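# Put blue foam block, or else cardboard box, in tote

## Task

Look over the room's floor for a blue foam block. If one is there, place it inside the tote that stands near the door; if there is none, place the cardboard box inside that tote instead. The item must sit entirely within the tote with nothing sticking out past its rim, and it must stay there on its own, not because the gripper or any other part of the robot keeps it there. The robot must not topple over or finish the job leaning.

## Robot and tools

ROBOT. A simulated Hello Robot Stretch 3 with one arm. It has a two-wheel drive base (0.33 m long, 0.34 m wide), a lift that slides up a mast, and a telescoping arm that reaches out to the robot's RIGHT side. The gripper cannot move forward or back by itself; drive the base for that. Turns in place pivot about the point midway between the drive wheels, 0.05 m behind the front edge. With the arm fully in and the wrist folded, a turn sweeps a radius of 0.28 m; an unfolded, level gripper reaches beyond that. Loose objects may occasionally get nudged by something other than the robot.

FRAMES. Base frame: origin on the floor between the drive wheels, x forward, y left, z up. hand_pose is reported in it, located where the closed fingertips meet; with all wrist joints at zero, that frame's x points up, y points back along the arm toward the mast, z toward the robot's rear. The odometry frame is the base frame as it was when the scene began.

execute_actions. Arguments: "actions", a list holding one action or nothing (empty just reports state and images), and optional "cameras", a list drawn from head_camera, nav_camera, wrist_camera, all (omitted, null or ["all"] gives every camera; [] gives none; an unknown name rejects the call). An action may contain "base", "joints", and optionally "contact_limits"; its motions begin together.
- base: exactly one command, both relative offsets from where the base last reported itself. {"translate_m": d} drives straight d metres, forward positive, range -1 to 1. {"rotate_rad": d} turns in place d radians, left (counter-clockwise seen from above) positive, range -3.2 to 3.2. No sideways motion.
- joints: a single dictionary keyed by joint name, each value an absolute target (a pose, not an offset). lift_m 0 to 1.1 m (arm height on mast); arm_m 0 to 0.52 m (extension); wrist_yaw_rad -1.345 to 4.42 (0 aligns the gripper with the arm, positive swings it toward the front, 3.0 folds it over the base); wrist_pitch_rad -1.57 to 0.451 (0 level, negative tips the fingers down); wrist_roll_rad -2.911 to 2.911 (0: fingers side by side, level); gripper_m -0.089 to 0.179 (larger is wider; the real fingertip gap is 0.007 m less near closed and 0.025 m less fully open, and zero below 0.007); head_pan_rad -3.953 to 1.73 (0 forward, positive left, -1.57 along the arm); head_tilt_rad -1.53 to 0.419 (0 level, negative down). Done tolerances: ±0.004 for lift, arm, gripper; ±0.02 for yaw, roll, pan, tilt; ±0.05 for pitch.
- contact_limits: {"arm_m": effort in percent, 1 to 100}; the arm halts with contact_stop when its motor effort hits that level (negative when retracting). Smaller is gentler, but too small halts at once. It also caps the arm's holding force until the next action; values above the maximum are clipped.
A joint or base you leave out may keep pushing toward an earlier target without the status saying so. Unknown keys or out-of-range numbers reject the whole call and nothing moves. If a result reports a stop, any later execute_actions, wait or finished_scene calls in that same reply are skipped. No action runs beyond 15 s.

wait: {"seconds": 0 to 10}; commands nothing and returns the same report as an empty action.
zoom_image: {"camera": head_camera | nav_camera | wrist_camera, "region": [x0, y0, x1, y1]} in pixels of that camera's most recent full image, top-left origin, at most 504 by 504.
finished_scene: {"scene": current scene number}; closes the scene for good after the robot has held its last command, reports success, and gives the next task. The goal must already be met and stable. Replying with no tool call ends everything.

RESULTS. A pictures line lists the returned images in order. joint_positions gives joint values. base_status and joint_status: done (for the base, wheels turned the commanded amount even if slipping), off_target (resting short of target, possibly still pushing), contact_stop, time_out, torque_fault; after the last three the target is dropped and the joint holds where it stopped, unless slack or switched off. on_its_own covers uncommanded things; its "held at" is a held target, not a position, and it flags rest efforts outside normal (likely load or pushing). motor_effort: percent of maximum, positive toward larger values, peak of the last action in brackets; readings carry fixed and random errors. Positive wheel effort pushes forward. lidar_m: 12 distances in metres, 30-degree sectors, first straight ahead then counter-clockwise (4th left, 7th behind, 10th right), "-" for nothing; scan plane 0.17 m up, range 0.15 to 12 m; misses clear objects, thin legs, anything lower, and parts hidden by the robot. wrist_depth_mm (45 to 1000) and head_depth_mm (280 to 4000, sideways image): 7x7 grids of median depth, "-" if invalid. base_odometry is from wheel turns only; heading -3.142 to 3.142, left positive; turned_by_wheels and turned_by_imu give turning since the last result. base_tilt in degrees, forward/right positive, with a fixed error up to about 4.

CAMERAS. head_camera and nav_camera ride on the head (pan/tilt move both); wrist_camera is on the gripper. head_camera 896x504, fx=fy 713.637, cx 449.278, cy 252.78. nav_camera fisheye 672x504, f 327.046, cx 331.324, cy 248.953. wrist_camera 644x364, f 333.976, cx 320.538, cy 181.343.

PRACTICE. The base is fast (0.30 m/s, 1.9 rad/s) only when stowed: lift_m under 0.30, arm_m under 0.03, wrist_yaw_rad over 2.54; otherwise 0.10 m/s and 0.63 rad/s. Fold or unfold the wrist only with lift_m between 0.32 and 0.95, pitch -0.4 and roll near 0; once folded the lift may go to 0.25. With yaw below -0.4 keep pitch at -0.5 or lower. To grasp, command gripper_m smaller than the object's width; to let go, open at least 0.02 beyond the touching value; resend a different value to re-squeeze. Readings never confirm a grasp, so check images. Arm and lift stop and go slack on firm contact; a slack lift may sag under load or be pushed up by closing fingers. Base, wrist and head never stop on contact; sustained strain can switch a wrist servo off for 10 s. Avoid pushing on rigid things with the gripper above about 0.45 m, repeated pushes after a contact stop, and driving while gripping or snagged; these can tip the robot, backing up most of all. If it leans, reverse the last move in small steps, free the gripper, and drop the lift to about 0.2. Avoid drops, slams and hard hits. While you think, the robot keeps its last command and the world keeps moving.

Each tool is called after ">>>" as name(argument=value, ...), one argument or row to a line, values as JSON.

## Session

>>> execute_actions(
  actions=[],
)

Scene clock: 0.00 s.
base_odometry: x=+0.000 y=+0.000 heading=+0.000 (m, m, rad; odometry frame)
turned_by_wheels: +0.000 (rad since the last result)
turned_by_imu: +0.000 (rad since the last result)
base_tilt: forward=+1.5 right=-1.5 (deg)
lidar_m: 0.79 0.89 1.48 1.95 1.13 0.95 0.95 1.07 1.55 1.55 0.94 0.79
head_depth_mm: 735 730 726 721 709 706 697 / 750 742 738 734 720 719 711 / 765 759 750 742 739 729 721 / 780 771 766 758 752 742 737 / 796 790 779 772 765 756 748 / 809 780 774 766 777 773 766 / 826 793 786 783 792 789 777
base_status: not commanded
joint_positions: lift_m=+0.460 arm_m=-0.001 wrist_yaw_rad=+3.022 wrist_pitch_rad=-0.434 wrist_roll_rad=+0.004 gripper_m=+0.037 head_pan_rad=+0.010 head_tilt_rad=-0.007
joint_status: not commanded
motor_effort: left_wheel=-1 right_wheel=+1 lift_m=+38 arm_m=-1 wrist_yaw_rad=-1 wrist_pitch_rad=+7 wrist_roll_rad=+0 gripper_m=+0 head_pan_rad=-1 head_tilt_rad=+2 (%)
hand_pose: x=+0.0053 y=+0.0768 z=+0.4689 quat_wxyz=(+0.194, +0.699, +0.110, +0.679) (m; base frame)
wrist_depth_mm: - - - - - - - / - - - - - - - / - - - - - - - / - - - - - - - / 892 888 - 878 884 876 853 / 744 733 - 726 - 732 720 / 637 644 628 630 616 622 623
pictures: head_camera (sideways: a quarter turn clockwise sets it upright), nav_camera (sideways: a quarter turn counterclockwise sets it upright), wrist_camera
Images, in order (width x height): head_camera 896x504, nav_camera 672x504, wrist_camera 644x364.

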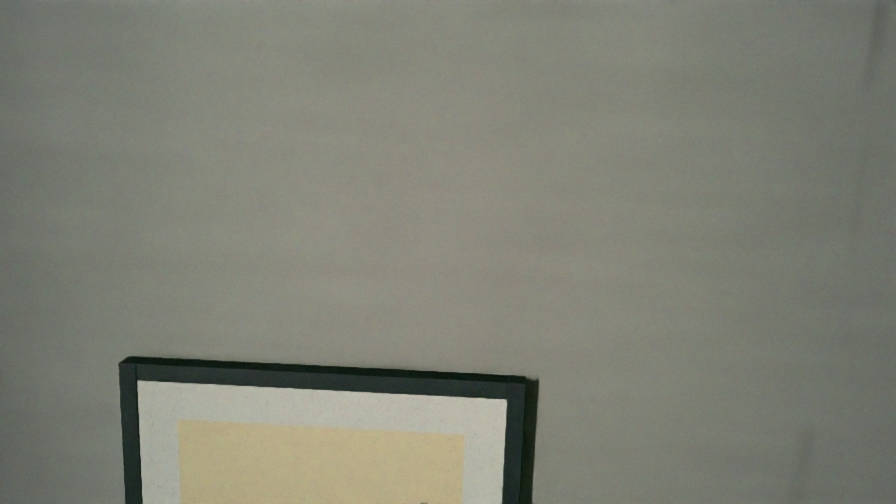

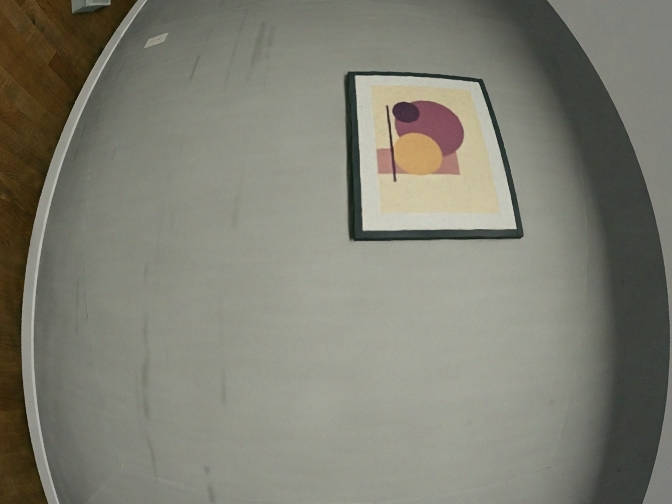

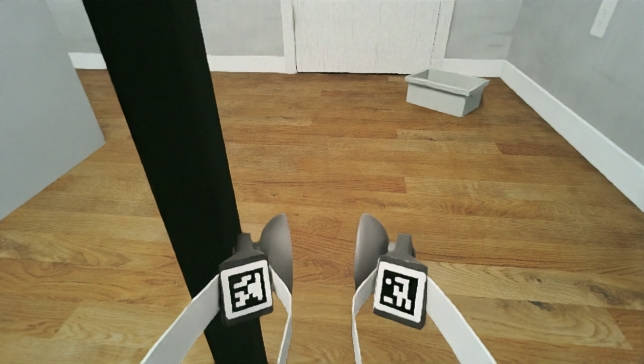

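>>> execute_actions(
  actions=[
    {"joints":{"head_pan_rad":-1.9,"head_tilt_rad":-0.6,"lift_m":0.28,"wrist_pitch_rad":-0.4}},
  ],
  cameras=["nav_camera","head_camera"],
)

Scene clock: 8.03 s.
base_odometry: x=+0.000 y=+0.000 heading=+0.000 (m, m, rad; odometry frame)
turned_by_wheels: +0.000 (rad since the last result)
turned_by_imu: -0.001 (rad since the last result)
base_tilt: forward=+1.6 right=-1.6 (deg)
lidar_m: 0.79 0.90 1.47 1.95 1.13 0.95 0.95 1.07 1.55 1.56 0.94 0.80
head_depth_mm: 1609 1773 1940 2117 2001 1610 1340 / 1602 1739 1930 2137 1981 1585 1336 / 1580 1663 1831 2089 1965 1577 1339 / 1570 1666 1835 2020 1916 1576 1330 / 1548 1661 1798 2021 1878 1570 1319 / 1529 1632 1772 1987 1850 1542 1308 / 1520 1611 1769 1938 1820 1550 1308
base_status: not commanded
joint_positions: lift_m=+0.281 arm_m=-0.001 wrist_yaw_rad=+3.022 wrist_pitch_rad=-0.422 wrist_roll_rad=+0.004 gripper_m=+0.037 head_pan_rad=-1.893 head_tilt_rad=-0.592
joint_status: all done
motor_effort: left_wheel=-1(1) right_wheel=+1(0) lift_m=+18(32) arm_m=-1(0) wrist_yaw_rad=+0(0) wrist_pitch_rad=+12(14) wrist_roll_rad=+0(0) gripper_m=+0(0) head_pan_rad=-2(29) head_tilt_rad=-5(44) (%)
hand_pose: x=+0.0055 y=+0.0783 z=+0.2925 quat_wxyz=(+0.190, +0.700, +0.106, +0.680) (m; base frame)
wrist_depth_mm: - - - - - - - / - - - - - - - / 980 - 989 991 987 965 975 / 767 766 753 752 757 740 740 / 627 609 - 613 630 603 601 / 521 518 - 532 - 508 513 / 458 - - - 435 438 439
pictures: head_camera (sideways: a quarter turn clockwise sets it upright), nav_camera (sideways: a quarter turn counterclockwise sets it upright)
Images, in order (width x height): head_camera 896x504, nav_camera 672x504.

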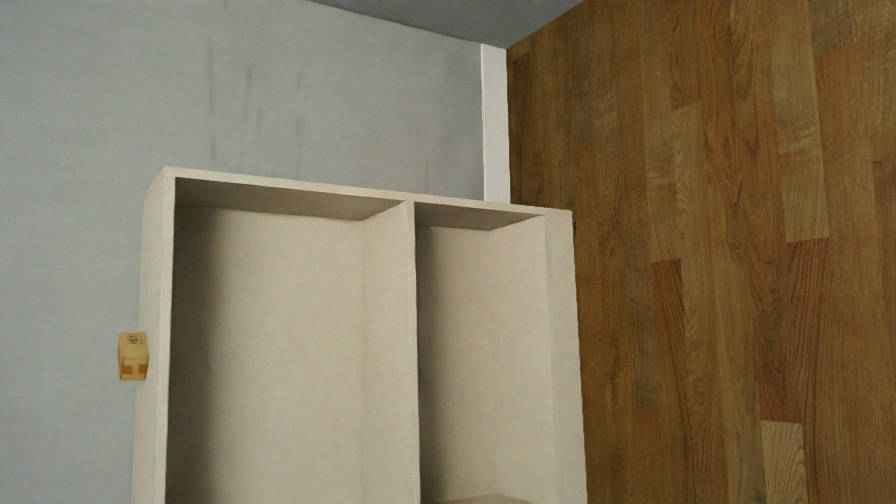

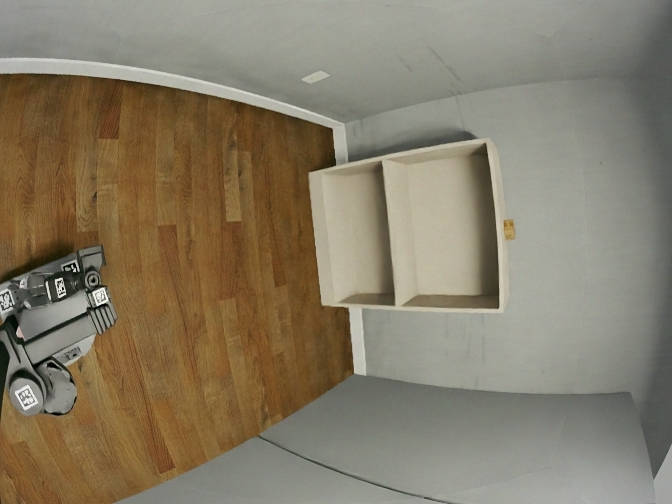

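>>> execute_actions(
  actions=[
    {"base":{"rotate_rad":1.83},"joints":{"head_pan_rad":0.3,"head_tilt_rad":-0.7}},
  ],
  cameras=[],
)

>>> execute_actions(
  actions=[
    {"base":{"translate_m":1.0}},
  ],
  cameras=["nav_camera"],
)

Scene clock: 18.73 s.
base_odometry: x=+0.000 y=+0.000 heading=+1.830 (m, m, rad; odometry frame)
turned_by_wheels: +1.830 (rad since the last result)
turned_by_imu: +1.853 (rad since the last result)
base_tilt: forward=+1.6 right=-1.5 (deg)
lidar_m: 1.99 1.00 0.95 0.97 1.30 1.56 1.19 0.84 0.79 0.81 1.07 1.95
head_depth_mm: 1863 2014 2179 2243 1788 1488 1280 / 2008 2172 2401 2221 1763 1476 1269 / 2177 2356 2581 2201 1754 1475 1254 / 2223 2442 2675 2091 1749 1459 1252 / 1088 1198 1335 1519 1658 1455 1236 / 996 1098 1217 1355 1546 1429 1244 / 926 1002 1106 1219 1371 1425 1237
base_status: done
joint_positions: lift_m=+0.281 arm_m=-0.001 wrist_yaw_rad=+3.022 wrist_pitch_rad=-0.422 wrist_roll_rad=+0.004 gripper_m=+0.037 head_pan_rad=+0.293 head_tilt_rad=-0.692
joint_status: all done
motor_effort: left_wheel=-3(10) right_wheel=+3(10) lift_m=+18(18) arm_m=-1(1) wrist_yaw_rad=-1(1) wrist_pitch_rad=+12(12) wrist_roll_rad=+0(1) gripper_m=+0(0) head_pan_rad=+2(27) head_tilt_rad=-5(17) (%)
hand_pose: x=+0.0055 y=+0.0783 z=+0.2925 quat_wxyz=(+0.190, +0.700, +0.106, +0.680) (m; base frame)
wrist_depth_mm: - - - - 881 823 757 / - - - - 986 903 802 / - 981 999 - 990 918 868 / 781 774 752 755 760 741 742 / 615 612 - 608 622 606 599 / 518 513 - 530 - 505 504 / 460 - - - 431 435 442
pictures: none
No camera images: the call's "cameras" was empty. Leave "cameras" out to get every camera's image.

Scene clock: 23.77 s.
base_odometry: x=-0.256 y=+0.967 heading=+1.830 (m, m, rad; odometry frame)
turned_by_wheels: +0.000 (rad since the last result)
turned_by_imu: +0.003 (rad since the last result)
base_tilt: forward=+1.6 right=-1.5 (deg)
lidar_m: 1.10 1.46 0.49 0.50 0.66 1.62 1.87 1.33 1.25 1.29 1.11 1.04
head_depth_mm: 1001 1078 1167 1267 1406 1453 1273 / 1077 1165 1268 1396 1539 1472 1265 / 1163 1269 1390 1541 1686 1469 1266 / 1260 1381 1535 1714 1735 1469 1252 / 1387 1530 1714 1923 1724 1456 1252 / 1496 1676 1948 2071 1707 1437 1242 / 1688 1919 2244 2123 1695 1441 1227
base_status: done
joint_positions: lift_m=+0.281 arm_m=-0.001 wrist_yaw_rad=+3.022 wrist_pitch_rad=-0.422 wrist_roll_rad=+0.004 gripper_m=+0.037 head_pan_rad=+0.293 head_tilt_rad=-0.692
joint_status: not commanded
motor_effort: left_wheel=-4(9) right_wheel=+3(8) lift_m=+18(18) arm_m=-1(1) wrist_yaw_rad=+1(2) wrist_pitch_rad=+12(12) wrist_roll_rad=+0(0) gripper_m=+0(0) head_pan_rad=+1(2) head_tilt_rad=-4(5) (%)
hand_pose: x=+0.0055 y=+0.0783 z=+0.2925 quat_wxyz=(+0.190, +0.700, +0.106, +0.680) (m; base frame)
wrist_depth_mm: 751 - 579 526 479 439 - / 852 - 637 573 518 478 - / 944 861 687 626 556 533 963 / 760 757 732 686 613 681 737 / 624 611 - 612 619 611 600 / 518 514 - 524 - 513 504 / 457 - - - 434 435 440
pictures: nav_camera (sideways: a quarter turn counterclockwise sets it upright)
Images, in order (width x height): nav_camera 672x504.

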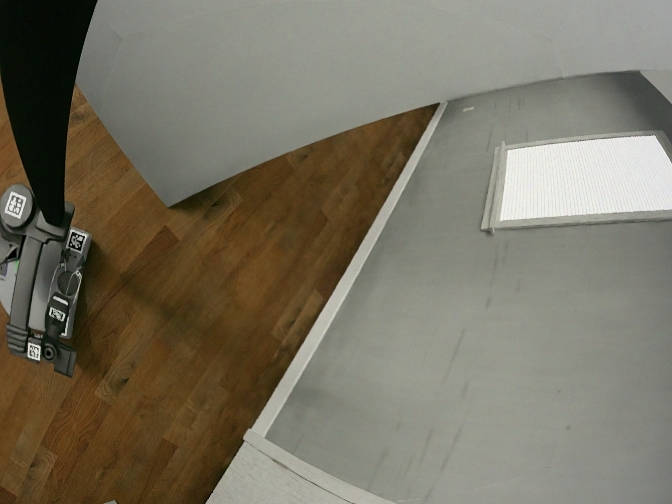

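>>> execute_actions(
  actions=[
    {"base":{"translate_m":0.6},"joints":{"head_pan_rad":0.9,"head_tilt_rad":-0.6}},
  ],
  cameras=[],
)

>>> execute_actions(
  actions=[
    {"base":{"rotate_rad":1.08}},
  ],
  cameras=[],
)

>>> execute_actions(
  actions=[
    {"base":{"translate_m":1.0}},
  ],
  cameras=["nav_camera","wrist_camera"],
)

Scene clock: 35.23 s.
base_odometry: x=-0.410 y=+1.547 heading=+1.830 (m, m, rad; odometry frame)
turned_by_wheels: +0.000 (rad since the last result)
turned_by_imu: +0.001 (rad since the last result)
base_tilt: forward=+1.5 right=-1.5 (deg)
lidar_m: 0.55 0.73 1.81 0.64 0.48 0.69 2.28 1.61 1.53 0.77 0.57 0.54
head_depth_mm: 940 981 1008 1034 1057 1081 1111 / 1168 1196 1224 1289 1318 1361 1300 / 1503 1559 1631 1705 1750 1569 1321 / 2155 2260 2385 2265 1904 1554 1309 / 2837 3070 3233 2464 1914 1549 1303 / 2758 3009 3242 2434 1873 1523 1296 / 2735 2979 3176 2376 1853 1519 1294
base_status: done
joint_positions: lift_m=+0.281 arm_m=-0.001 wrist_yaw_rad=+3.022 wrist_pitch_rad=-0.422 wrist_roll_rad=+0.004 gripper_m=+0.037 head_pan_rad=+0.893 head_tilt_rad=-0.606
joint_status: all done
motor_effort: left_wheel=-4(8) right_wheel=+3(9) lift_m=+18(18) arm_m=-1(1) wrist_yaw_rad=+0(0) wrist_pitch_rad=+12(12) wrist_roll_rad=+0(1) gripper_m=+0(0) head_pan_rad=+2(23) head_tilt_rad=+3(18) (%)
hand_pose: x=+0.0055 y=+0.0783 z=+0.2925 quat_wxyz=(+0.190, +0.700, +0.106, +0.680) (m; base frame)
wrist_depth_mm: 387 - 706 - - - - / 411 - 776 - - - - / 450 479 833 997 995 997 959 / 527 514 763 759 745 758 739 / 599 560 - 615 632 607 597 / 523 517 - 529 - 510 503 / 459 - - - 438 443 436
pictures: none
No camera images: the call's "cameras" was empty. Leave "cameras" out to get every camera's image.

Scene clock: 37.23 s.
base_odometry: x=-0.410 y=+1.547 heading=+2.909 (m, m, rad; odometry frame)
turned_by_wheels: +1.080 (rad since the last result)
turned_by_imu: +1.094 (rad since the last result)
base_tilt: forward=+1.6 right=-1.5 (deg)
lidar_m: 2.00 0.61 0.48 0.79 2.19 1.60 1.53 0.74 0.56 0.54 0.56 0.76
head_depth_mm: 584 667 3111 2562 1954 1588 1338 / 534 598 678 787 982 1538 1333 / 489 541 608 695 809 962 1192 / 452 496 552 622 711 827 992 / 421 459 506 562 635 726 848 / 393 427 465 513 572 649 761 / 369 402 445 504 603 747 981
base_status: done
joint_positions: lift_m=+0.281 arm_m=-0.001 wrist_yaw_rad=+3.022 wrist_pitch_rad=-0.422 wrist_roll_rad=+0.004 gripper_m=+0.037 head_pan_rad=+0.893 head_tilt_rad=-0.605
joint_status: not commanded
motor_effort: left_wheel=-3(12) right_wheel=+3(9) lift_m=+18(18) arm_m=-1(1) wrist_yaw_rad=+0(0) wrist_pitch_rad=+12(12) wrist_roll_rad=+0(0) gripper_m=+0(0) head_pan_rad=+1(1) head_tilt_rad=+2(3) (%)
hand_pose: x=+0.0055 y=+0.0783 z=+0.2925 quat_wxyz=(+0.190, +0.700, +0.106, +0.680) (m; base frame)
wrist_depth_mm: - - - - 551 463 479 / - - - - 567 505 525 / - - 996 990 592 560 584 / 776 760 754 757 627 619 652 / 626 615 - 611 634 609 609 / 516 521 - 532 - 510 510 / 459 - - - 428 439 437
pictures: none
No camera images: the call's "cameras" was empty. Leave "cameras" out to get every camera's image.

Scene clock: 42.23 s.
base_odometry: x=-1.383 y=+1.777 heading=+2.909 (m, m, rad; odometry frame)
turned_by_wheels: +0.000 (rad since the last result)
turned_by_imu: +0.003 (rad since the last result)
base_tilt: forward=+1.5 right=-1.5 (deg)
lidar_m: 1.83 2.32 2.99 1.37 0.56 0.62 2.06 0.76 0.55 0.53 0.55 0.75
head_depth_mm: 2284 2191 2576 2565 1973 1592 1332 / 2509 2447 2836 2538 1945 1588 1338 / 2774 2398 2979 2514 1935 1572 1326 / 3047 3286 3328 2492 1909 1560 1318 / 3353 3603 3434 2430 1892 1552 1304 / 3283 3515 3448 2432 1890 1529 1295 / 3056 3191 3228 2369 1875 1531 1296
base_status: done
joint_positions: lift_m=+0.281 arm_m=-0.001 wrist_yaw_rad=+3.022 wrist_pitch_rad=-0.422 wrist_roll_rad=+0.004 gripper_m=+0.037 head_pan_rad=+0.893 head_tilt_rad=-0.605
joint_status: not commanded
motor_effort: left_wheel=-4(10) right_wheel=+3(7) lift_m=+18(18) arm_m=-1(1) wrist_yaw_rad=+0(0) wrist_pitch_rad=+12(12) wrist_roll_rad=+0(0) gripper_m=+0(0) head_pan_rad=+1(2) head_tilt_rad=+2(4) (%)
hand_pose: x=+0.0055 y=+0.0783 z=+0.2925 quat_wxyz=(+0.190, +0.700, +0.106, +0.680) (m; base frame)
wrist_depth_mm: - - - - - - - / - - - - - - - / 499 816 - - 980 977 983 / 528 679 754 758 751 758 744 / 574 598 - 616 628 602 605 / 522 526 - 533 - 512 509 / 463 - - - 433 440 441
pictures: nav_camera (sideways: a quarter turn counterclockwise sets it upright), wrist_camera
Images, in order (width x height): nav_camera 672x504, wrist_camera 644x364.

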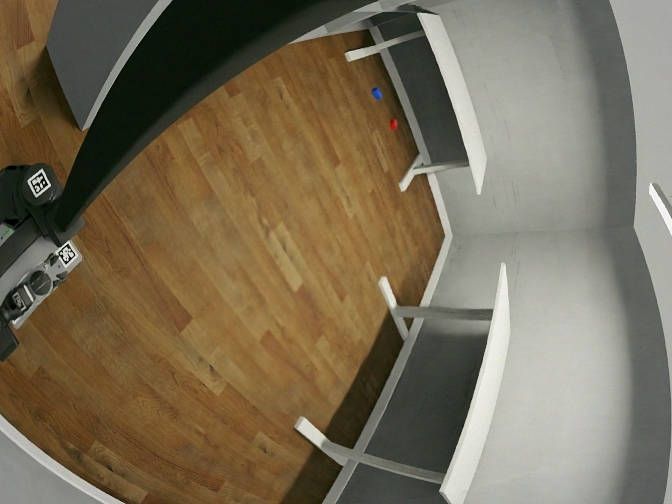

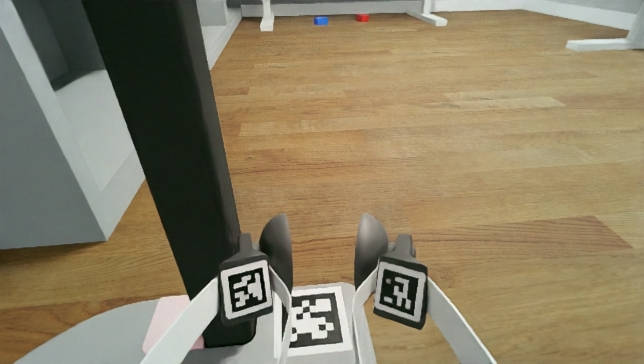

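>>> execute_actions(
  actions=[
    {"base":{"rotate_rad":1.46},"joints":{"head_pan_rad":0.0,"head_tilt_rad":-0.6}},
  ],
  cameras=[],
)

>>> execute_actions(
  actions=[
    {"base":{"translate_m":1.0}},
  ],
  cameras=["head_camera"],
)

Scene clock: 49.63 s.
base_odometry: x=-1.383 y=+1.777 heading=-1.914 (m, m, rad; odometry frame)
turned_by_wheels: +1.460 (rad since the last result)
turned_by_imu: +1.479 (rad since the last result)
base_tilt: forward=+1.5 right=-1.4 (deg)
lidar_m: 2.38 0.56 0.56 2.54 0.86 0.57 0.53 0.54 0.68 1.44 1.83 2.43
head_depth_mm: 2986 3132 3421 2540 1971 1593 1340 / 2907 3093 3325 2542 1927 1605 1337 / 2850 3028 3325 2495 1928 1558 1312 / 2866 3004 3332 2482 1911 1550 1316 / 2843 2991 3247 2430 1893 1552 1315 / 2800 2914 3160 2420 1887 1528 1297 / 2635 2565 2327 2303 1805 1537 1294
base_status: done
joint_positions: lift_m=+0.281 arm_m=-0.001 wrist_yaw_rad=+3.022 wrist_pitch_rad=-0.422 wrist_roll_rad=+0.004 gripper_m=+0.037 head_pan_rad=+0.007 head_tilt_rad=-0.605
joint_status: all done
motor_effort: left_wheel=-3(11) right_wheel=+3(10) lift_m=+18(18) arm_m=-1(1) wrist_yaw_rad=-1(0) wrist_pitch_rad=+12(12) wrist_roll_rad=+0(0) gripper_m=+0(0) head_pan_rad=-3(29) head_tilt_rad=+2(2) (%)
hand_pose: x=+0.0055 y=+0.0783 z=+0.2925 quat_wxyz=(+0.190, +0.700, +0.106, +0.680) (m; base frame)
wrist_depth_mm: 953 - - - - 586 468 / 941 - - - - 601 504 / 911 - 994 998 903 625 729 / 753 773 763 754 751 643 632 / 619 616 - 607 633 603 602 / 521 516 - 528 - 506 514 / 457 - - - 436 435 440
pictures: none
No camera images: the call's "cameras" was empty. Leave "cameras" out to get every camera's image.

Scene clock: 54.67 s.
base_odometry: x=-1.719 y=+0.835 heading=-1.914 (m, m, rad; odometry frame)
turned_by_wheels: +0.000 (rad since the last result)
turned_by_imu: +0.003 (rad since the last result)
base_tilt: forward=+1.5 right=-1.5 (deg)
lidar_m: 1.82 1.34 0.56 0.87 0.85 0.70 1.53 1.55 1.95 1.77 1.79 2.06
head_depth_mm: 2011 2191 1868 2343 1960 1591 1348 / 2015 2151 1837 2534 1939 1588 1333 / 1951 2133 1922 2487 1934 1581 1322 / 1947 2115 1908 2468 1908 1567 1315 / 1944 2085 1853 2455 1881 1553 1298 / 1905 2070 1814 2331 1886 1547 1301 / 1900 2056 1786 2323 1872 1538 1289
base_status: done
joint_positions: lift_m=+0.281 arm_m=-0.001 wrist_yaw_rad=+3.022 wrist_pitch_rad=-0.421 wrist_roll_rad=+0.004 gripper_m=+0.037 head_pan_rad=+0.007 head_tilt_rad=-0.605
joint_status: not commanded
motor_effort: left_wheel=-4(9) right_wheel=+3(8) lift_m=+18(18) arm_m=-1(1) wrist_yaw_rad=+0(0) wrist_pitch_rad=+12(12) wrist_roll_rad=+0(0) gripper_m=+0(0) head_pan_rad=-3(3) head_tilt_rad=+3(3) (%)
hand_pose: x=+0.0055 y=+0.0783 z=+0.2925 quat_wxyz=(+0.190, +0.700, +0.106, +0.680) (m; base frame)
wrist_depth_mm: 788 - 858 902 657 546 - / 843 - 948 - 691 957 - / 799 835 807 789 711 745 781 / 629 624 612 643 680 714 743 / 562 578 - 609 627 603 598 / 522 520 - 534 - 504 508 / 461 - - - 430 440 439
pictures: head_camera (sideways: a quarter turn clockwise sets it upright)
Images, in order (width x height): head_camera 896x504.

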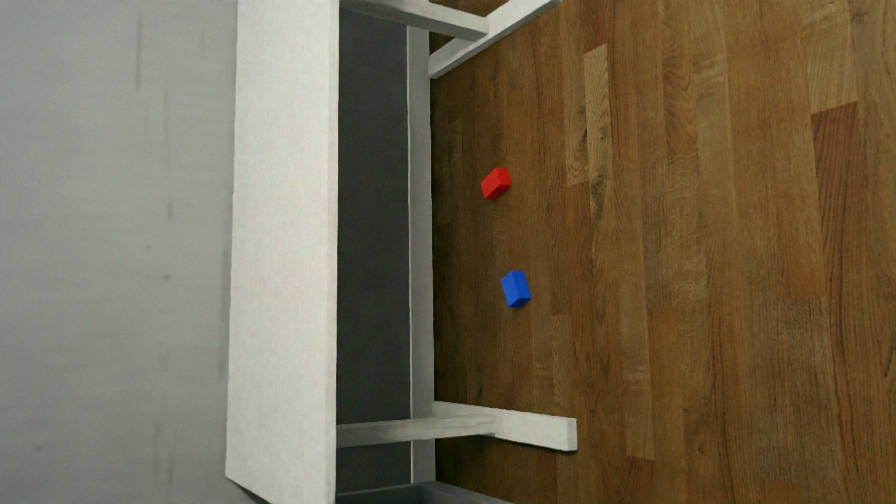

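>>> zoom_image(
  camera="head_camera",
  region=[480, 250, 560, 330],
)

>>> execute_actions(
  actions=[
    {"base":{"translate_m":1.0},"joints":{"head_tilt_rad":-1.0,"gripper_m":0.13}},
  ],
  cameras=["head_camera"],
)

Region (480, 250, 560, 330) of head_camera's 896x504 image, scaled by 6.300, with more detail than that image has.

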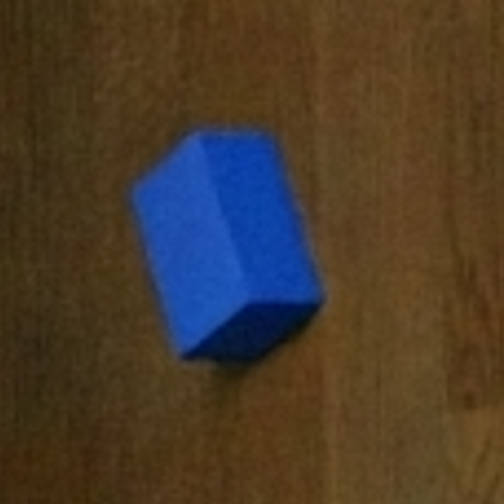

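Scene clock: 71.10 s.
base_odometry: x=-2.056 y=-0.106 heading=-1.914 (m, m, rad; odometry frame)
turned_by_wheels: +0.000 (rad since the last result)
turned_by_imu: +0.003 (rad since the last result)
base_tilt: forward=+1.5 right=-1.5 (deg)
lidar_m: 1.25 0.87 0.62 0.71 0.94 0.82 1.63 2.57 2.17 1.61 2.00 1.19
head_depth_mm: 1157 969 816 1546 1422 1282 1158 / 1143 958 810 1494 1419 1274 1142 / 1126 954 803 739 1411 1261 1146 / 1114 940 794 733 1396 1260 1136 / 1103 934 789 727 1395 1248 1133 / 1088 924 784 725 1392 1241 1123 / 1081 915 777 719 1353 1233 1114
base_status: done
joint_positions: lift_m=+0.281 arm_m=-0.001 wrist_yaw_rad=+3.022 wrist_pitch_rad=-0.421 wrist_roll_rad=+0.004 gripper_m=+0.130 head_pan_rad=+0.007 head_tilt_rad=-0.988
joint_status: all done
motor_effort: left_wheel=-4(10) right_wheel=+3(9) lift_m=+18(19) arm_m=-1(2) wrist_yaw_rad=-1(0) wrist_pitch_rad=+12(12) wrist_roll_rad=+0(0) gripper_m=+0(89) head_pan_rad=-3(2) head_tilt_rad=-7(39) (%)
hand_pose: x=+0.0055 y=+0.0783 z=+0.2925 quat_wxyz=(+0.190, +0.700, +0.106, +0.680) (m; base frame)
wrist_depth_mm: 863 - 958 - 639 - - / 922 - - - 710 - - / 820 824 812 803 753 842 869 / 652 672 707 721 753 751 747 / 620 615 614 612 609 643 592 / 521 - - 527 512 - 512 / 461 - - - 442 425 436
pictures: head_camera (sideways: a quarter turn clockwise sets it upright)
Images, in order (width x height): head_camera 896x504.

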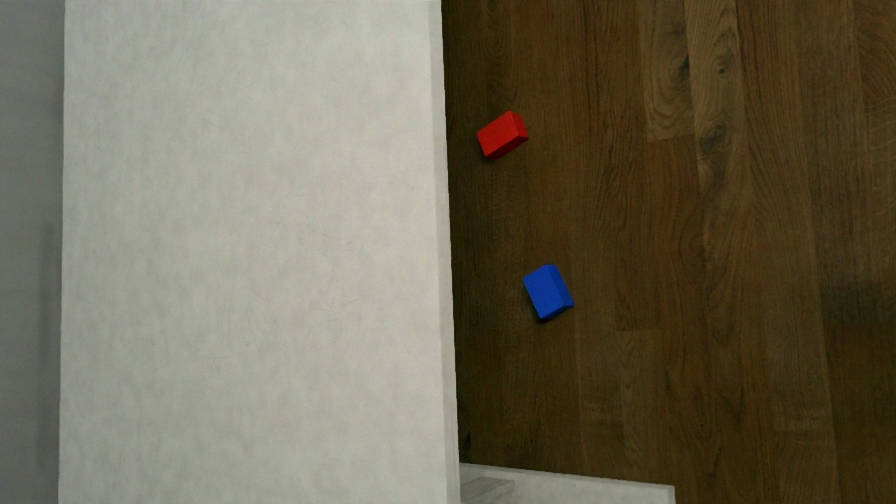

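>>> execute_actions(
  actions=[
    {"base":{"translate_m":0.18},"joints":{"lift_m":0.296,"wrist_yaw_rad":2.62,"arm_m":0.025}},
  ],
  cameras=[],
)

>>> execute_actions(
  actions=[
    {"base":{"rotate_rad":1.715},"joints":{"head_pan_rad":-1.6,"head_tilt_rad":-1.25}},
  ],
  cameras=[],
)

>>> execute_actions(
  actions=[
    {"joints":{"arm_m":0.36,"wrist_yaw_rad":1.89,"wrist_pitch_rad":-1.54}},
  ],
  cameras=["wrist_camera","nav_camera"],
)

Scene clock: 88.10 s.
base_odometry: x=-2.117 y=-0.276 heading=-1.914 (m, m, rad; odometry frame)
turned_by_wheels: +0.000 (rad since the last result)
turned_by_imu: +0.000 (rad since the last result)
base_tilt: forward=+1.5 right=-1.5 (deg)
lidar_m: 1.07 0.72 1.12 0.60 1.06 0.97 1.80 2.75 2.14 1.63 1.06 1.11
head_depth_mm: 1034 968 812 706 644 1271 1154 / 1027 957 806 700 639 1271 1143 / 1008 948 805 693 625 1255 1146 / 999 942 795 690 620 1263 1136 / 993 934 790 688 616 1242 1136 / 984 928 787 683 612 1233 1124 / 976 917 779 678 599 1232 1122
base_status: done
joint_positions: lift_m=+0.295 arm_m=+0.025 wrist_yaw_rad=+2.622 wrist_pitch_rad=-0.421 wrist_roll_rad=+0.004 gripper_m=+0.130 head_pan_rad=+0.007 head_tilt_rad=-0.989
joint_status: all done
motor_effort: left_wheel=-3(11) right_wheel=+3(8) lift_m=+52(55) arm_m=+3(5) wrist_yaw_rad=-2(3) wrist_pitch_rad=+12(12) wrist_roll_rad=+0(0) gripper_m=+0(0) head_pan_rad=-2(3) head_tilt_rad=-8(7) (%)
hand_pose: x=+0.0899 y=+0.0248 z=+0.3074 quat_wxyz=(+0.321, +0.707, -0.035, +0.629) (m; base frame)
wrist_depth_mm: 848 577 - - - 942 815 / 889 648 - - - - 849 / 862 762 855 917 914 964 871 / 653 691 754 743 756 772 767 / 617 666 637 628 629 652 622 / - - 527 530 527 - 484 / - - 463 459 455 444 456
pictures: none
No camera images: the call's "cameras" was empty. Leave "cameras" out to get every camera's image.

Scene clock: 90.60 s.
base_odometry: x=-2.117 y=-0.276 heading=-0.200 (m, m, rad; odometry frame)
turned_by_wheels: +1.715 (rad since the last result)
turned_by_imu: +1.737 (rad since the last result)
base_tilt: forward=+1.5 right=-1.4 (deg)
lidar_m: 0.59 1.05 0.96 2.71 2.33 1.64 2.00 1.07 1.10 1.07 0.72 0.61
head_depth_mm: 774 704 650 1351 1298 1212 1150 / 765 701 643 1343 1293 1223 - / 763 695 640 1330 1291 - - / 757 692 636 1332 1308 - - / 750 687 635 1345 1270 1183 1120 / 746 684 631 1329 1266 1187 1112 / 745 679 629 1303 1252 1178 1110
base_status: done
joint_positions: lift_m=+0.295 arm_m=+0.025 wrist_yaw_rad=+2.622 wrist_pitch_rad=-0.421 wrist_roll_rad=+0.004 gripper_m=+0.130 head_pan_rad=-1.593 head_tilt_rad=-1.235
joint_status: all done
motor_effort: left_wheel=-4(13) right_wheel=+3(10) lift_m=+52(52) arm_m=+3(3) wrist_yaw_rad=-3(3) wrist_pitch_rad=+12(12) wrist_roll_rad=+0(1) gripper_m=-1(0) head_pan_rad=-2(28) head_tilt_rad=-10(29) (%)
hand_pose: x=+0.0899 y=+0.0247 z=+0.3074 quat_wxyz=(+0.321, +0.707, -0.035, +0.629) (m; base frame)
wrist_depth_mm: - - - - - - 832 / - - - - - - 886 / - - - - 918 823 811 / 802 790 801 775 786 691 640 / 642 666 639 629 634 632 543 / - - 540 535 533 - 509 / - - 462 456 457 442 455
pictures: none
No camera images: the call's "cameras" was empty. Leave "cameras" out to get every camera's image.

Scene clock: 94.27 s.
base_odometry: x=-2.117 y=-0.276 heading=-0.200 (m, m, rad; odometry frame)
turned_by_wheels: +0.000 (rad since the last result)
turned_by_imu: -0.001 (rad since the last result)
base_tilt: forward=+1.6 right=-1.5 (deg)
lidar_m: 0.59 1.05 0.97 2.71 2.33 1.64 2.00 1.06 1.10 1.07 0.72 0.60
head_depth_mm: 772 705 649 1357 1300 1219 1156 / 767 700 644 1345 1281 1217 - / 761 696 641 623 1294 - - / 755 691 635 1320 1275 - - / 752 689 635 1330 1271 1186 1115 / 746 683 631 1328 1264 1185 1118 / 743 680 628 1295 1245 1186 1112
base_status: not commanded
joint_positions: lift_m=+0.295 arm_m=+0.360 wrist_yaw_rad=+1.892 wrist_pitch_rad=-1.532 wrist_roll_rad=+0.004 gripper_m=+0.130 head_pan_rad=-1.593 head_tilt_rad=-1.235
joint_status: all done
motor_effort: left_wheel=-4(3) right_wheel=+3(3) lift_m=+52(52) arm_m=+4(4) wrist_yaw_rad=-2(3) wrist_pitch_rad=-4(12) wrist_roll_rad=-1(1) gripper_m=+0(0) head_pan_rad=-3(3) head_tilt_rad=-9(9) (%)
hand_pose: x=-0.0349 y=-0.5094 z=+0.1771 quat_wxyz=(+0.696, +0.700, +0.098, +0.125) (m; base frame)
wrist_depth_mm: 328 327 323 321 318 317 317 / 332 330 328 328 327 325 324 / 338 339 339 336 332 330 328 / 348 346 343 338 338 335 336 / 353 350 350 303 345 340 340 / 357 - 355 351 353 - 347 / 369 367 365 363 356 356 354
pictures: nav_camera (sideways: a quarter turn counterclockwise sets it upright), wrist_camera
Images, in order (width x height): nav_camera 672x504, wrist_camera 644x364.

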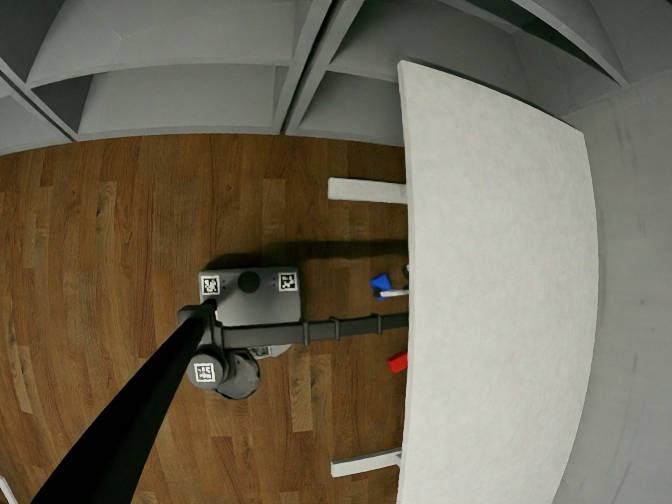

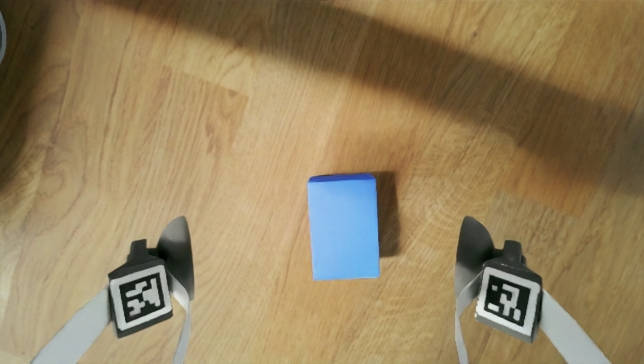

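>>> execute_actions(
  actions=[
    {"base":{"translate_m":-0.019},"joints":{"arm_m":0.383,"wrist_yaw_rad":1.93,"lift_m":0.138,"gripper_m":0.115}},
  ],
  cameras=["wrist_camera"],
)

Scene clock: 110.87 s.
base_odometry: x=-2.135 y=-0.272 heading=-0.200 (m, m, rad; odometry frame)
turned_by_wheels: +0.000 (rad since the last result)
turned_by_imu: -0.001 (rad since the last result)
base_tilt: forward=+1.5 right=-1.5 (deg)
lidar_m: 0.61 1.05 0.98 2.71 2.33 1.62 1.97 1.05 1.10 1.07 0.72 0.62
head_depth_mm: 772 702 646 1355 1288 1216 1136 / 765 702 644 1344 1293 1211 - / 761 696 639 619 1280 - - / 759 689 637 1333 1274 - - / 752 686 635 1334 1269 1186 1118 / 748 684 630 1331 1263 1182 1121 / 743 681 629 1302 1258 1176 1111
base_status: done
joint_positions: lift_m=+0.139 arm_m=+0.383 wrist_yaw_rad=+1.927 wrist_pitch_rad=-1.533 wrist_roll_rad=+0.004 gripper_m=+0.115 head_pan_rad=-1.593 head_tilt_rad=-1.235
joint_status: all done
motor_effort: left_wheel=-3(8) right_wheel=+2(4) lift_m=+18(47) arm_m=+3(5) wrist_yaw_rad=+2(3) wrist_pitch_rad=-4(4) wrist_roll_rad=+0(0) gripper_m=+0(65) head_pan_rad=-3(3) head_tilt_rad=-8(9) (%)
hand_pose: x=-0.0348 y=-0.5329 z=+0.0204 quat_wxyz=(+0.694, +0.698, +0.111, +0.137) (m; base frame)
wrist_depth_mm: 173 172 171 170 169 168 167 / 176 174 174 174 172 171 170 / 180 179 178 176 175 174 174 / 183 182 180 135 178 178 176 / 186 186 184 137 180 181 181 / 190 189 187 139 184 183 183 / 194 194 191 142 189 190 187
pictures: wrist_camera
Images, in order (width x height): wrist_camera 644x364.

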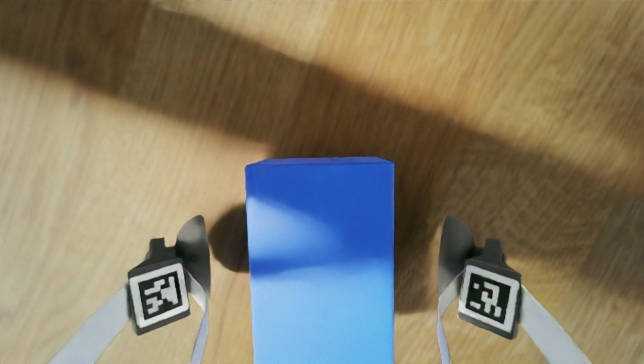

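>>> execute_actions(
  actions=[
    {"joints":{"gripper_m":0.02}},
  ],
  cameras=[],
)

>>> execute_actions(
  actions=[
    {"joints":{"lift_m":0.295,"arm_m":0.22}},
  ],
  cameras=["wrist_camera"],
)

Scene clock: 121.03 s.
base_odometry: x=-2.135 y=-0.272 heading=-0.200 (m, m, rad; odometry frame)
turned_by_wheels: +0.000 (rad since the last result)
turned_by_imu: -0.001 (rad since the last result)
base_tilt: forward=+1.5 right=-1.5 (deg)
lidar_m: 0.61 1.05 0.98 2.71 2.32 1.62 1.97 1.05 1.10 1.07 0.72 0.62
head_depth_mm: 772 702 648 1351 1296 1212 1140 / 764 700 643 1337 1296 1211 - / 761 695 641 618 1283 - - / 758 694 637 1337 1281 - - / 750 691 635 1340 1267 1189 1114 / 749 685 630 1326 1265 1181 1115 / 743 678 627 1305 1255 1184 1103
base_status: not commanded
joint_positions: lift_m=+0.139 arm_m=+0.383 wrist_yaw_rad=+1.927 wrist_pitch_rad=-1.533 wrist_roll_rad=+0.004 gripper_m=+0.021 head_pan_rad=-1.593 head_tilt_rad=-1.235
joint_status: all done
motor_effort: left_wheel=-3(4) right_wheel=+3(2) lift_m=+18(18) arm_m=+3(3) wrist_yaw_rad=+2(2) wrist_pitch_rad=-4(4) wrist_roll_rad=+0(0) gripper_m=-18(99) head_pan_rad=-2(3) head_tilt_rad=-9(9) (%)
hand_pose: x=-0.0348 y=-0.5329 z=+0.0204 quat_wxyz=(+0.694, +0.698, +0.111, +0.137) (m; base frame)
wrist_depth_mm: 172 172 171 171 169 168 167 / 175 175 174 173 173 171 171 / 180 178 177 176 175 175 174 / 182 182 180 130 178 177 177 / 186 186 183 133 180 181 180 / 191 189 136 136 135 184 184 / 194 193 192 138 190 189 188
pictures: none
No camera images: the call's "cameras" was empty. Leave "cameras" out to get every camera's image.

Scene clock: 123.47 s.
base_odometry: x=-2.135 y=-0.272 heading=-0.200 (m, m, rad; odometry frame)
turned_by_wheels: +0.000 (rad since the last result)
turned_by_imu: +0.000 (rad since the last result)
base_tilt: forward=+1.5 right=-1.4 (deg)
lidar_m: 0.61 1.05 0.98 2.70 2.32 1.61 1.97 1.05 1.10 0.33 0.72 0.62
head_depth_mm: 774 704 649 1341 1298 1214 1155 / 766 699 644 1349 1291 1223 - / 764 697 640 618 1287 - - / 759 691 639 609 1260 - - / 750 688 634 1337 1274 1189 1116 / 749 684 630 1336 1267 1187 1113 / 742 680 626 1303 1260 1179 1108
base_status: not commanded
joint_positions: lift_m=+0.294 arm_m=+0.220 wrist_yaw_rad=+1.928 wrist_pitch_rad=-1.533 wrist_roll_rad=+0.004 gripper_m=+0.021 head_pan_rad=-1.593 head_tilt_rad=-1.235
joint_status: all done
motor_effort: left_wheel=-3(4) right_wheel=+3(3) lift_m=+53(55) arm_m=-4(6) wrist_yaw_rad=+1(2) wrist_pitch_rad=-4(4) wrist_roll_rad=-1(1) gripper_m=-18(18) head_pan_rad=-3(3) head_tilt_rad=-9(9) (%)
hand_pose: x=-0.0348 y=-0.3705 z=+0.1761 quat_wxyz=(+0.694, +0.698, +0.111, +0.137) (m; base frame)
wrist_depth_mm: - 325 321 322 318 318 315 / - 327 329 325 324 324 323 / - 338 336 334 334 330 325 / - 346 340 131 336 337 335 / - 351 348 133 342 344 339 / 361 357 136 135 135 351 346 / 368 362 362 139 358 353 355
pictures: wrist_camera
Images, in order (width x height): wrist_camera 644x364.

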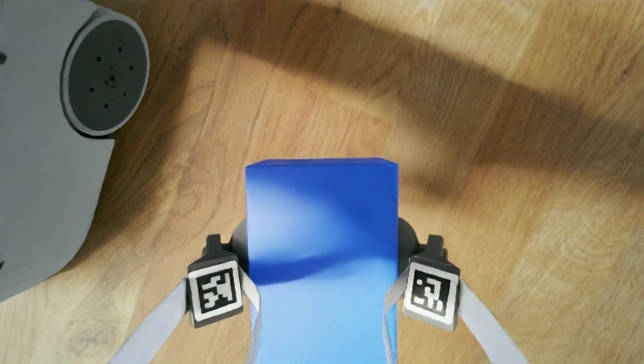

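>>> execute_actions(
  actions=[
    {"base":{"rotate_rad":1.39},"joints":{"arm_m":0.0,"wrist_yaw_rad":2.75,"wrist_pitch_rad":-0.4,"head_pan_rad":0,"head_tilt_rad":-0.9}},
  ],
  cameras=["nav_camera"],
)

>>> execute_actions(
  actions=[
    {"base":{"translate_m":1.0}},
  ],
  cameras=["nav_camera"],
)

Scene clock: 138.67 s.
base_odometry: x=-2.135 y=-0.272 heading=+1.190 (m, m, rad; odometry frame)
turned_by_wheels: +1.390 (rad since the last result)
turned_by_imu: +1.411 (rad since the last result)
base_tilt: forward=+1.5 right=-1.5 (deg)
lidar_m: 1.81 2.73 2.15 1.62 1.05 1.06 1.07 0.73 1.16 0.61 1.07 0.98
head_depth_mm: 1660 1520 1853 1536 1428 1322 1164 / 1693 1878 1932 1700 1500 1313 1166 / 2584 2514 2056 1726 1482 1300 1160 / 2514 2486 2030 1704 1479 1304 1159 / 2496 2489 2012 1701 1457 1290 1155 / 2415 2459 1983 1694 1453 1283 1151 / 2451 2426 1973 1670 1463 1282 1139
base_status: done
joint_positions: lift_m=+0.294 arm_m=+0.000 wrist_yaw_rad=+2.748 wrist_pitch_rad=-0.424 wrist_roll_rad=+0.004 gripper_m=+0.021 head_pan_rad=-0.007 head_tilt_rad=-0.902
joint_status: all done
motor_effort: left_wheel=-3(9) right_wheel=+3(8) lift_m=+52(52) arm_m=-4(0) wrist_yaw_rad=+1(2) wrist_pitch_rad=+14(16) wrist_roll_rad=+0(0) gripper_m=-18(17) head_pan_rad=+1(27) head_tilt_rad=+1(31) (%)
hand_pose: x=+0.0645 y=+0.0612 z=+0.3056 quat_wxyz=(+0.282, +0.708, +0.011, +0.647) (m; base frame)
wrist_depth_mm: - - - - - - - / - - - - - - - / - - - - - - - / - 782 755 131 731 773 759 / - 629 625 133 612 623 614 / - 547 136 135 135 528 519 / 462 - - 138 444 448 452
pictures: nav_camera (sideways: a quarter turn counterclockwise sets it upright)
Images, in order (width x height): nav_camera 672x504.

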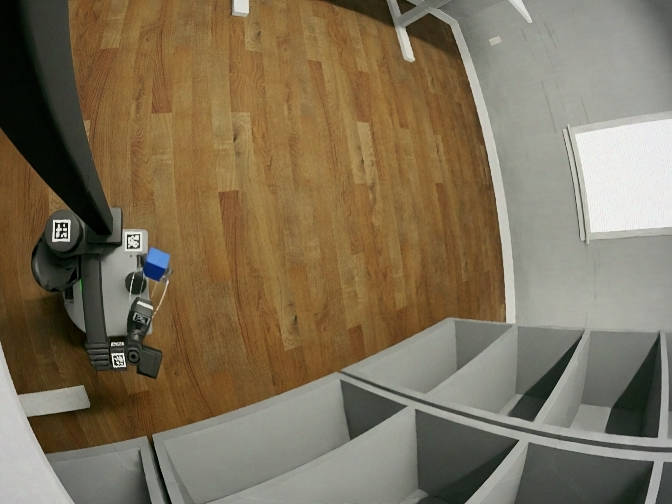

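Scene clock: 143.77 s.
base_odometry: x=-1.764 y=+0.656 heading=+1.190 (m, m, rad; odometry frame)
turned_by_wheels: +0.000 (rad since the last result)
turned_by_imu: +0.003 (rad since the last result)
base_tilt: forward=+1.5 right=-1.4 (deg)
lidar_m: 1.71 1.73 1.82 2.12 2.14 1.90 2.06 1.17 0.51 0.49 0.93 0.85
head_depth_mm: 1652 1911 2089 1097 1349 1243 1141 / 1635 1885 2045 1744 1428 1306 1172 / 1609 1844 2019 1718 1482 1300 1162 / 1588 1803 1988 1712 1472 1297 1159 / 1558 1775 1962 1693 1469 1296 1151 / 1535 1749 1937 1678 1459 1286 1147 / 1515 1725 1925 1679 1446 1281 1146
base_status: done
joint_positions: lift_m=+0.294 arm_m=+0.000 wrist_yaw_rad=+2.748 wrist_pitch_rad=-0.424 wrist_roll_rad=+0.004 gripper_m=+0.021 head_pan_rad=-0.007 head_tilt_rad=-0.901
joint_status: not commanded
motor_effort: left_wheel=-4(10) right_wheel=+3(8) lift_m=+52(52) arm_m=-4(4) wrist_yaw_rad=+1(1) wrist_pitch_rad=+14(14) wrist_roll_rad=-1(1) gripper_m=-17(18) head_pan_rad=+1(2) head_tilt_rad=+0(1) (%)
hand_pose: x=+0.0645 y=+0.0612 z=+0.3056 quat_wxyz=(+0.282, +0.708, +0.011, +0.648) (m; base frame)
wrist_depth_mm: - - - - - - - / - - - - - - - / - - - - - - 993 / - 793 750 131 722 765 777 / - 644 614 133 612 628 619 / - 552 136 136 135 521 519 / 459 - - 138 443 452 451
pictures: nav_camera (sideways: a quarter turn counterclockwise sets it upright)
Images, in order (width x height): nav_camera 672x504.

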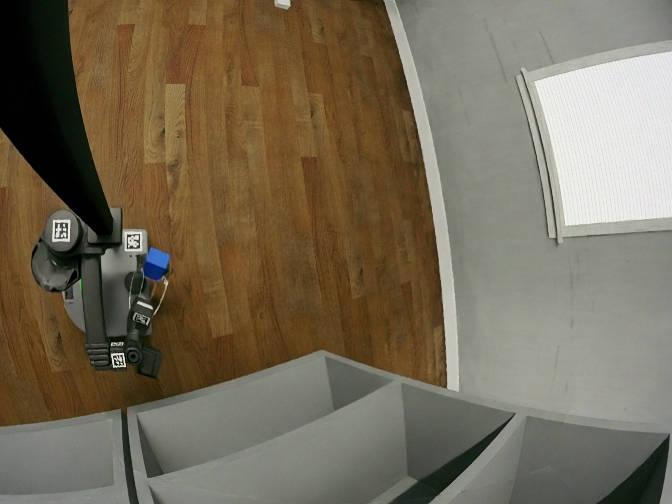

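>>> execute_actions(
  actions=[
    {"base":{"translate_m":1.0},"joints":{"head_pan_rad":-1.35,"head_tilt_rad":-0.6}},
  ],
  cameras=["nav_camera","head_camera"],
)

Scene clock: 153.10 s.
base_odometry: x=-1.392 y=+1.585 heading=+1.190 (m, m, rad; odometry frame)
turned_by_wheels: +0.000 (rad since the last result)
turned_by_imu: +0.003 (rad since the last result)
base_tilt: forward=+1.5 right=-1.5 (deg)
lidar_m: 0.71 0.72 0.90 1.81 1.81 2.31 2.62 1.18 0.41 0.65 1.18 0.78
head_depth_mm: 2163 2336 2607 2558 914 873 825 / 2154 2339 2593 2508 1927 1591 1211 / 2206 2366 2603 2513 1934 1570 1317 / 2200 2374 2666 2394 1902 1565 1311 / 2203 2425 2682 2352 1873 1555 1306 / 2214 2414 2602 2403 1883 1539 1296 / 1759 1845 1948 2012 1858 1526 1286
base_status: done
joint_positions: lift_m=+0.294 arm_m=+0.000 wrist_yaw_rad=+2.748 wrist_pitch_rad=-0.424 wrist_roll_rad=+0.004 gripper_m=+0.021 head_pan_rad=-1.343 head_tilt_rad=-0.606
joint_status: all done
motor_effort: left_wheel=-4(9) right_wheel=+3(8) lift_m=+52(52) arm_m=-4(4) wrist_yaw_rad=+2(2) wrist_pitch_rad=+14(14) wrist_roll_rad=+0(0) gripper_m=-17(18) head_pan_rad=-3(27) head_tilt_rad=+3(26) (%)
hand_pose: x=+0.0645 y=+0.0612 z=+0.3056 quat_wxyz=(+0.282, +0.708, +0.011, +0.648) (m; base frame)
wrist_depth_mm: - - - - 939 701 568 / - - - - - 737 596 / - - - - 963 780 614 / - 806 747 131 750 749 629 / - 641 616 132 614 627 602 / - 546 136 135 135 522 517 / 462 - - 138 439 450 451
pictures: head_camera (sideways: a quarter turn clockwise sets it upright), nav_camera (sideways: a quarter turn counterclockwise sets it upright)
Images, in order (width x height): head_camera 896x504, nav_camera 672x504.

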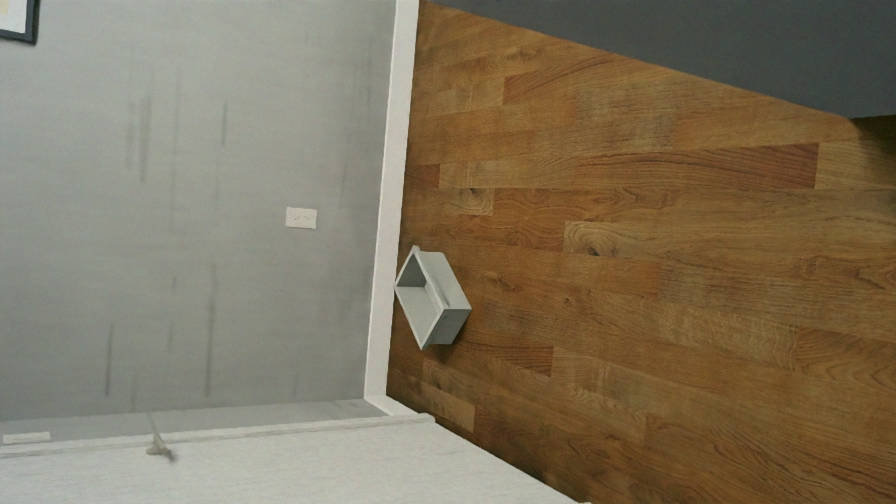

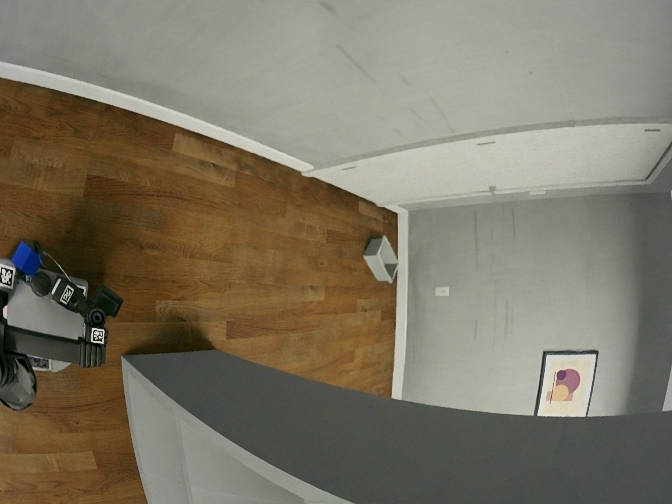

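>>> execute_actions(
  actions=[
    {"base":{"rotate_rad":-1.22},"joints":{"head_pan_rad":0,"head_tilt_rad":-0.9}},
  ],
  cameras=["nav_camera"],
)

Scene clock: 166.13 s.
base_odometry: x=-1.392 y=+1.585 heading=-0.030 (m, m, rad; odometry frame)
turned_by_wheels: -1.220 (rad since the last result)
turned_by_imu: -1.238 (rad since the last result)
base_tilt: forward=+1.5 right=-1.5 (deg)
lidar_m: 1.50 0.85 0.72 0.72 0.81 1.33 1.81 2.32 2.85 1.18 0.41 0.47
head_depth_mm: 2248 2484 2135 1764 1110 971 940 / 2239 2473 2107 1739 1504 1303 1155 / 2331 2484 2097 1746 1495 1314 1170 / 2379 2543 2097 1721 1502 1294 1162 / 2260 2378 2058 1714 1469 1297 1159 / 1715 1877 1922 1719 1471 1287 1144 / 1371 1481 1625 1651 1460 1283 1145
base_status: done
joint_positions: lift_m=+0.294 arm_m=+0.000 wrist_yaw_rad=+2.748 wrist_pitch_rad=-0.424 wrist_roll_rad=+0.004 gripper_m=+0.021 head_pan_rad=-0.007 head_tilt_rad=-0.889
joint_status: all done
motor_effort: left_wheel=+2(10) right_wheel=-2(5) lift_m=+52(52) arm_m=-4(4) wrist_yaw_rad=+2(1) wrist_pitch_rad=+14(14) wrist_roll_rad=+0(0) gripper_m=-18(17) head_pan_rad=+2(26) head_tilt_rad=-7(31) (%)
hand_pose: x=+0.0645 y=+0.0612 z=+0.3056 quat_wxyz=(+0.282, +0.708, +0.010, +0.648) (m; base frame)
wrist_depth_mm: 642 661 687 715 750 801 826 / 690 715 740 782 819 855 908 / 751 770 810 839 894 899 965 / - 784 751 131 732 783 756 / - 641 622 133 609 625 624 / - 551 136 135 135 525 521 / 461 - - 138 445 448 452
pictures: nav_camera (sideways: a quarter turn counterclockwise sets it upright)
Images, in order (width x height): nav_camera 672x504.

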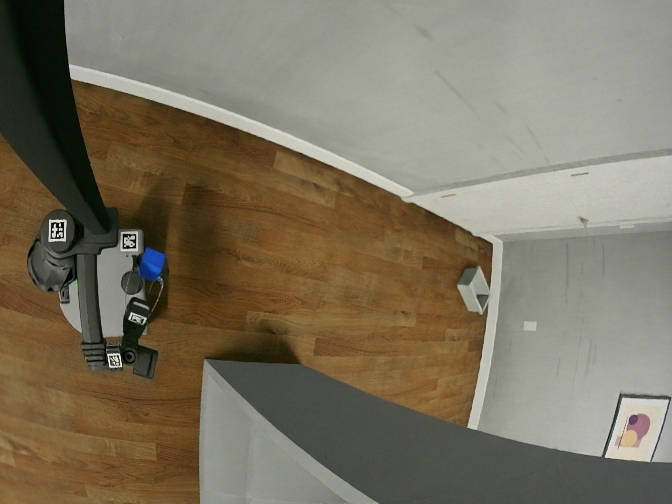

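>>> execute_actions(
  actions=[
    {"base":{"translate_m":1.0}},
  ],
  cameras=["head_camera"],
)

Scene clock: 177.23 s.
base_odometry: x=-0.392 y=+1.555 heading=-0.030 (m, m, rad; odometry frame)
turned_by_wheels: +0.000 (rad since the last result)
turned_by_imu: +0.003 (rad since the last result)
base_tilt: forward=+1.5 right=-1.4 (deg)
lidar_m: 1.04 0.56 0.50 0.50 0.56 0.93 2.82 0.56 0.51 3.01 1.83 1.55
head_depth_mm: 1347 1524 1748 1782 1528 1312 1184 / 1367 1563 1789 1716 1506 1314 1169 / 1392 1588 1848 1706 1497 1313 1167 / 1422 1617 1897 1684 1486 1307 1162 / 1436 1637 1887 1703 1466 1303 1145 / 1142 1253 1384 1565 1471 1298 1146 / 917 998 1076 1174 1283 1263 1138
base_status: done
joint_positions: lift_m=+0.294 arm_m=+0.000 wrist_yaw_rad=+2.748 wrist_pitch_rad=-0.424 wrist_roll_rad=+0.004 gripper_m=+0.021 head_pan_rad=-0.007 head_tilt_rad=-0.890
joint_status: not commanded
motor_effort: left_wheel=+2(12) right_wheel=-1(4) lift_m=+52(52) arm_m=-4(4) wrist_yaw_rad=+1(1) wrist_pitch_rad=+14(14) wrist_roll_rad=+0(0) gripper_m=-18(18) head_pan_rad=+2(1) head_tilt_rad=-6(6) (%)
hand_pose: x=+0.0645 y=+0.0612 z=+0.3056 quat_wxyz=(+0.281, +0.708, +0.010, +0.648) (m; base frame)
wrist_depth_mm: 456 473 491 510 527 530 564 / 486 510 529 553 565 574 617 / 537 552 580 623 643 644 689 / - 603 616 131 676 718 725 / - 632 622 133 621 623 616 / - 549 136 135 135 525 523 / 453 - - 139 438 454 455
pictures: head_camera (sideways: a quarter turn clockwise sets it upright)
Images, in order (width x height): head_camera 896x504.

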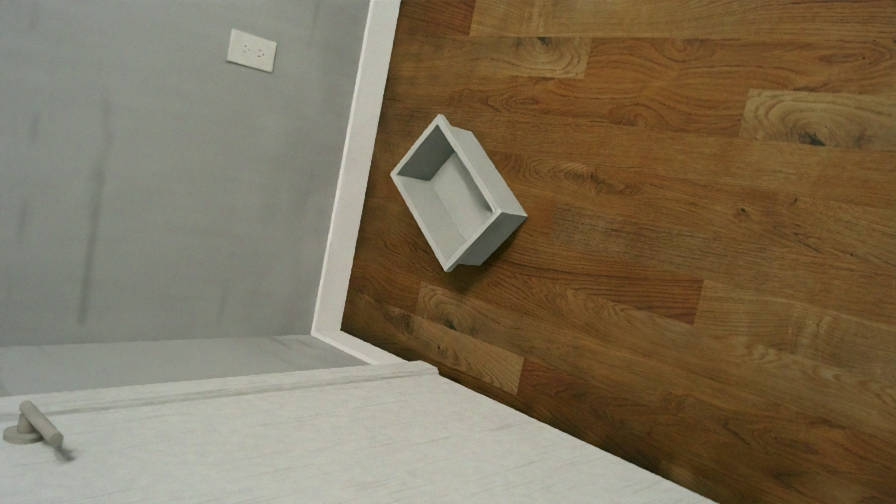

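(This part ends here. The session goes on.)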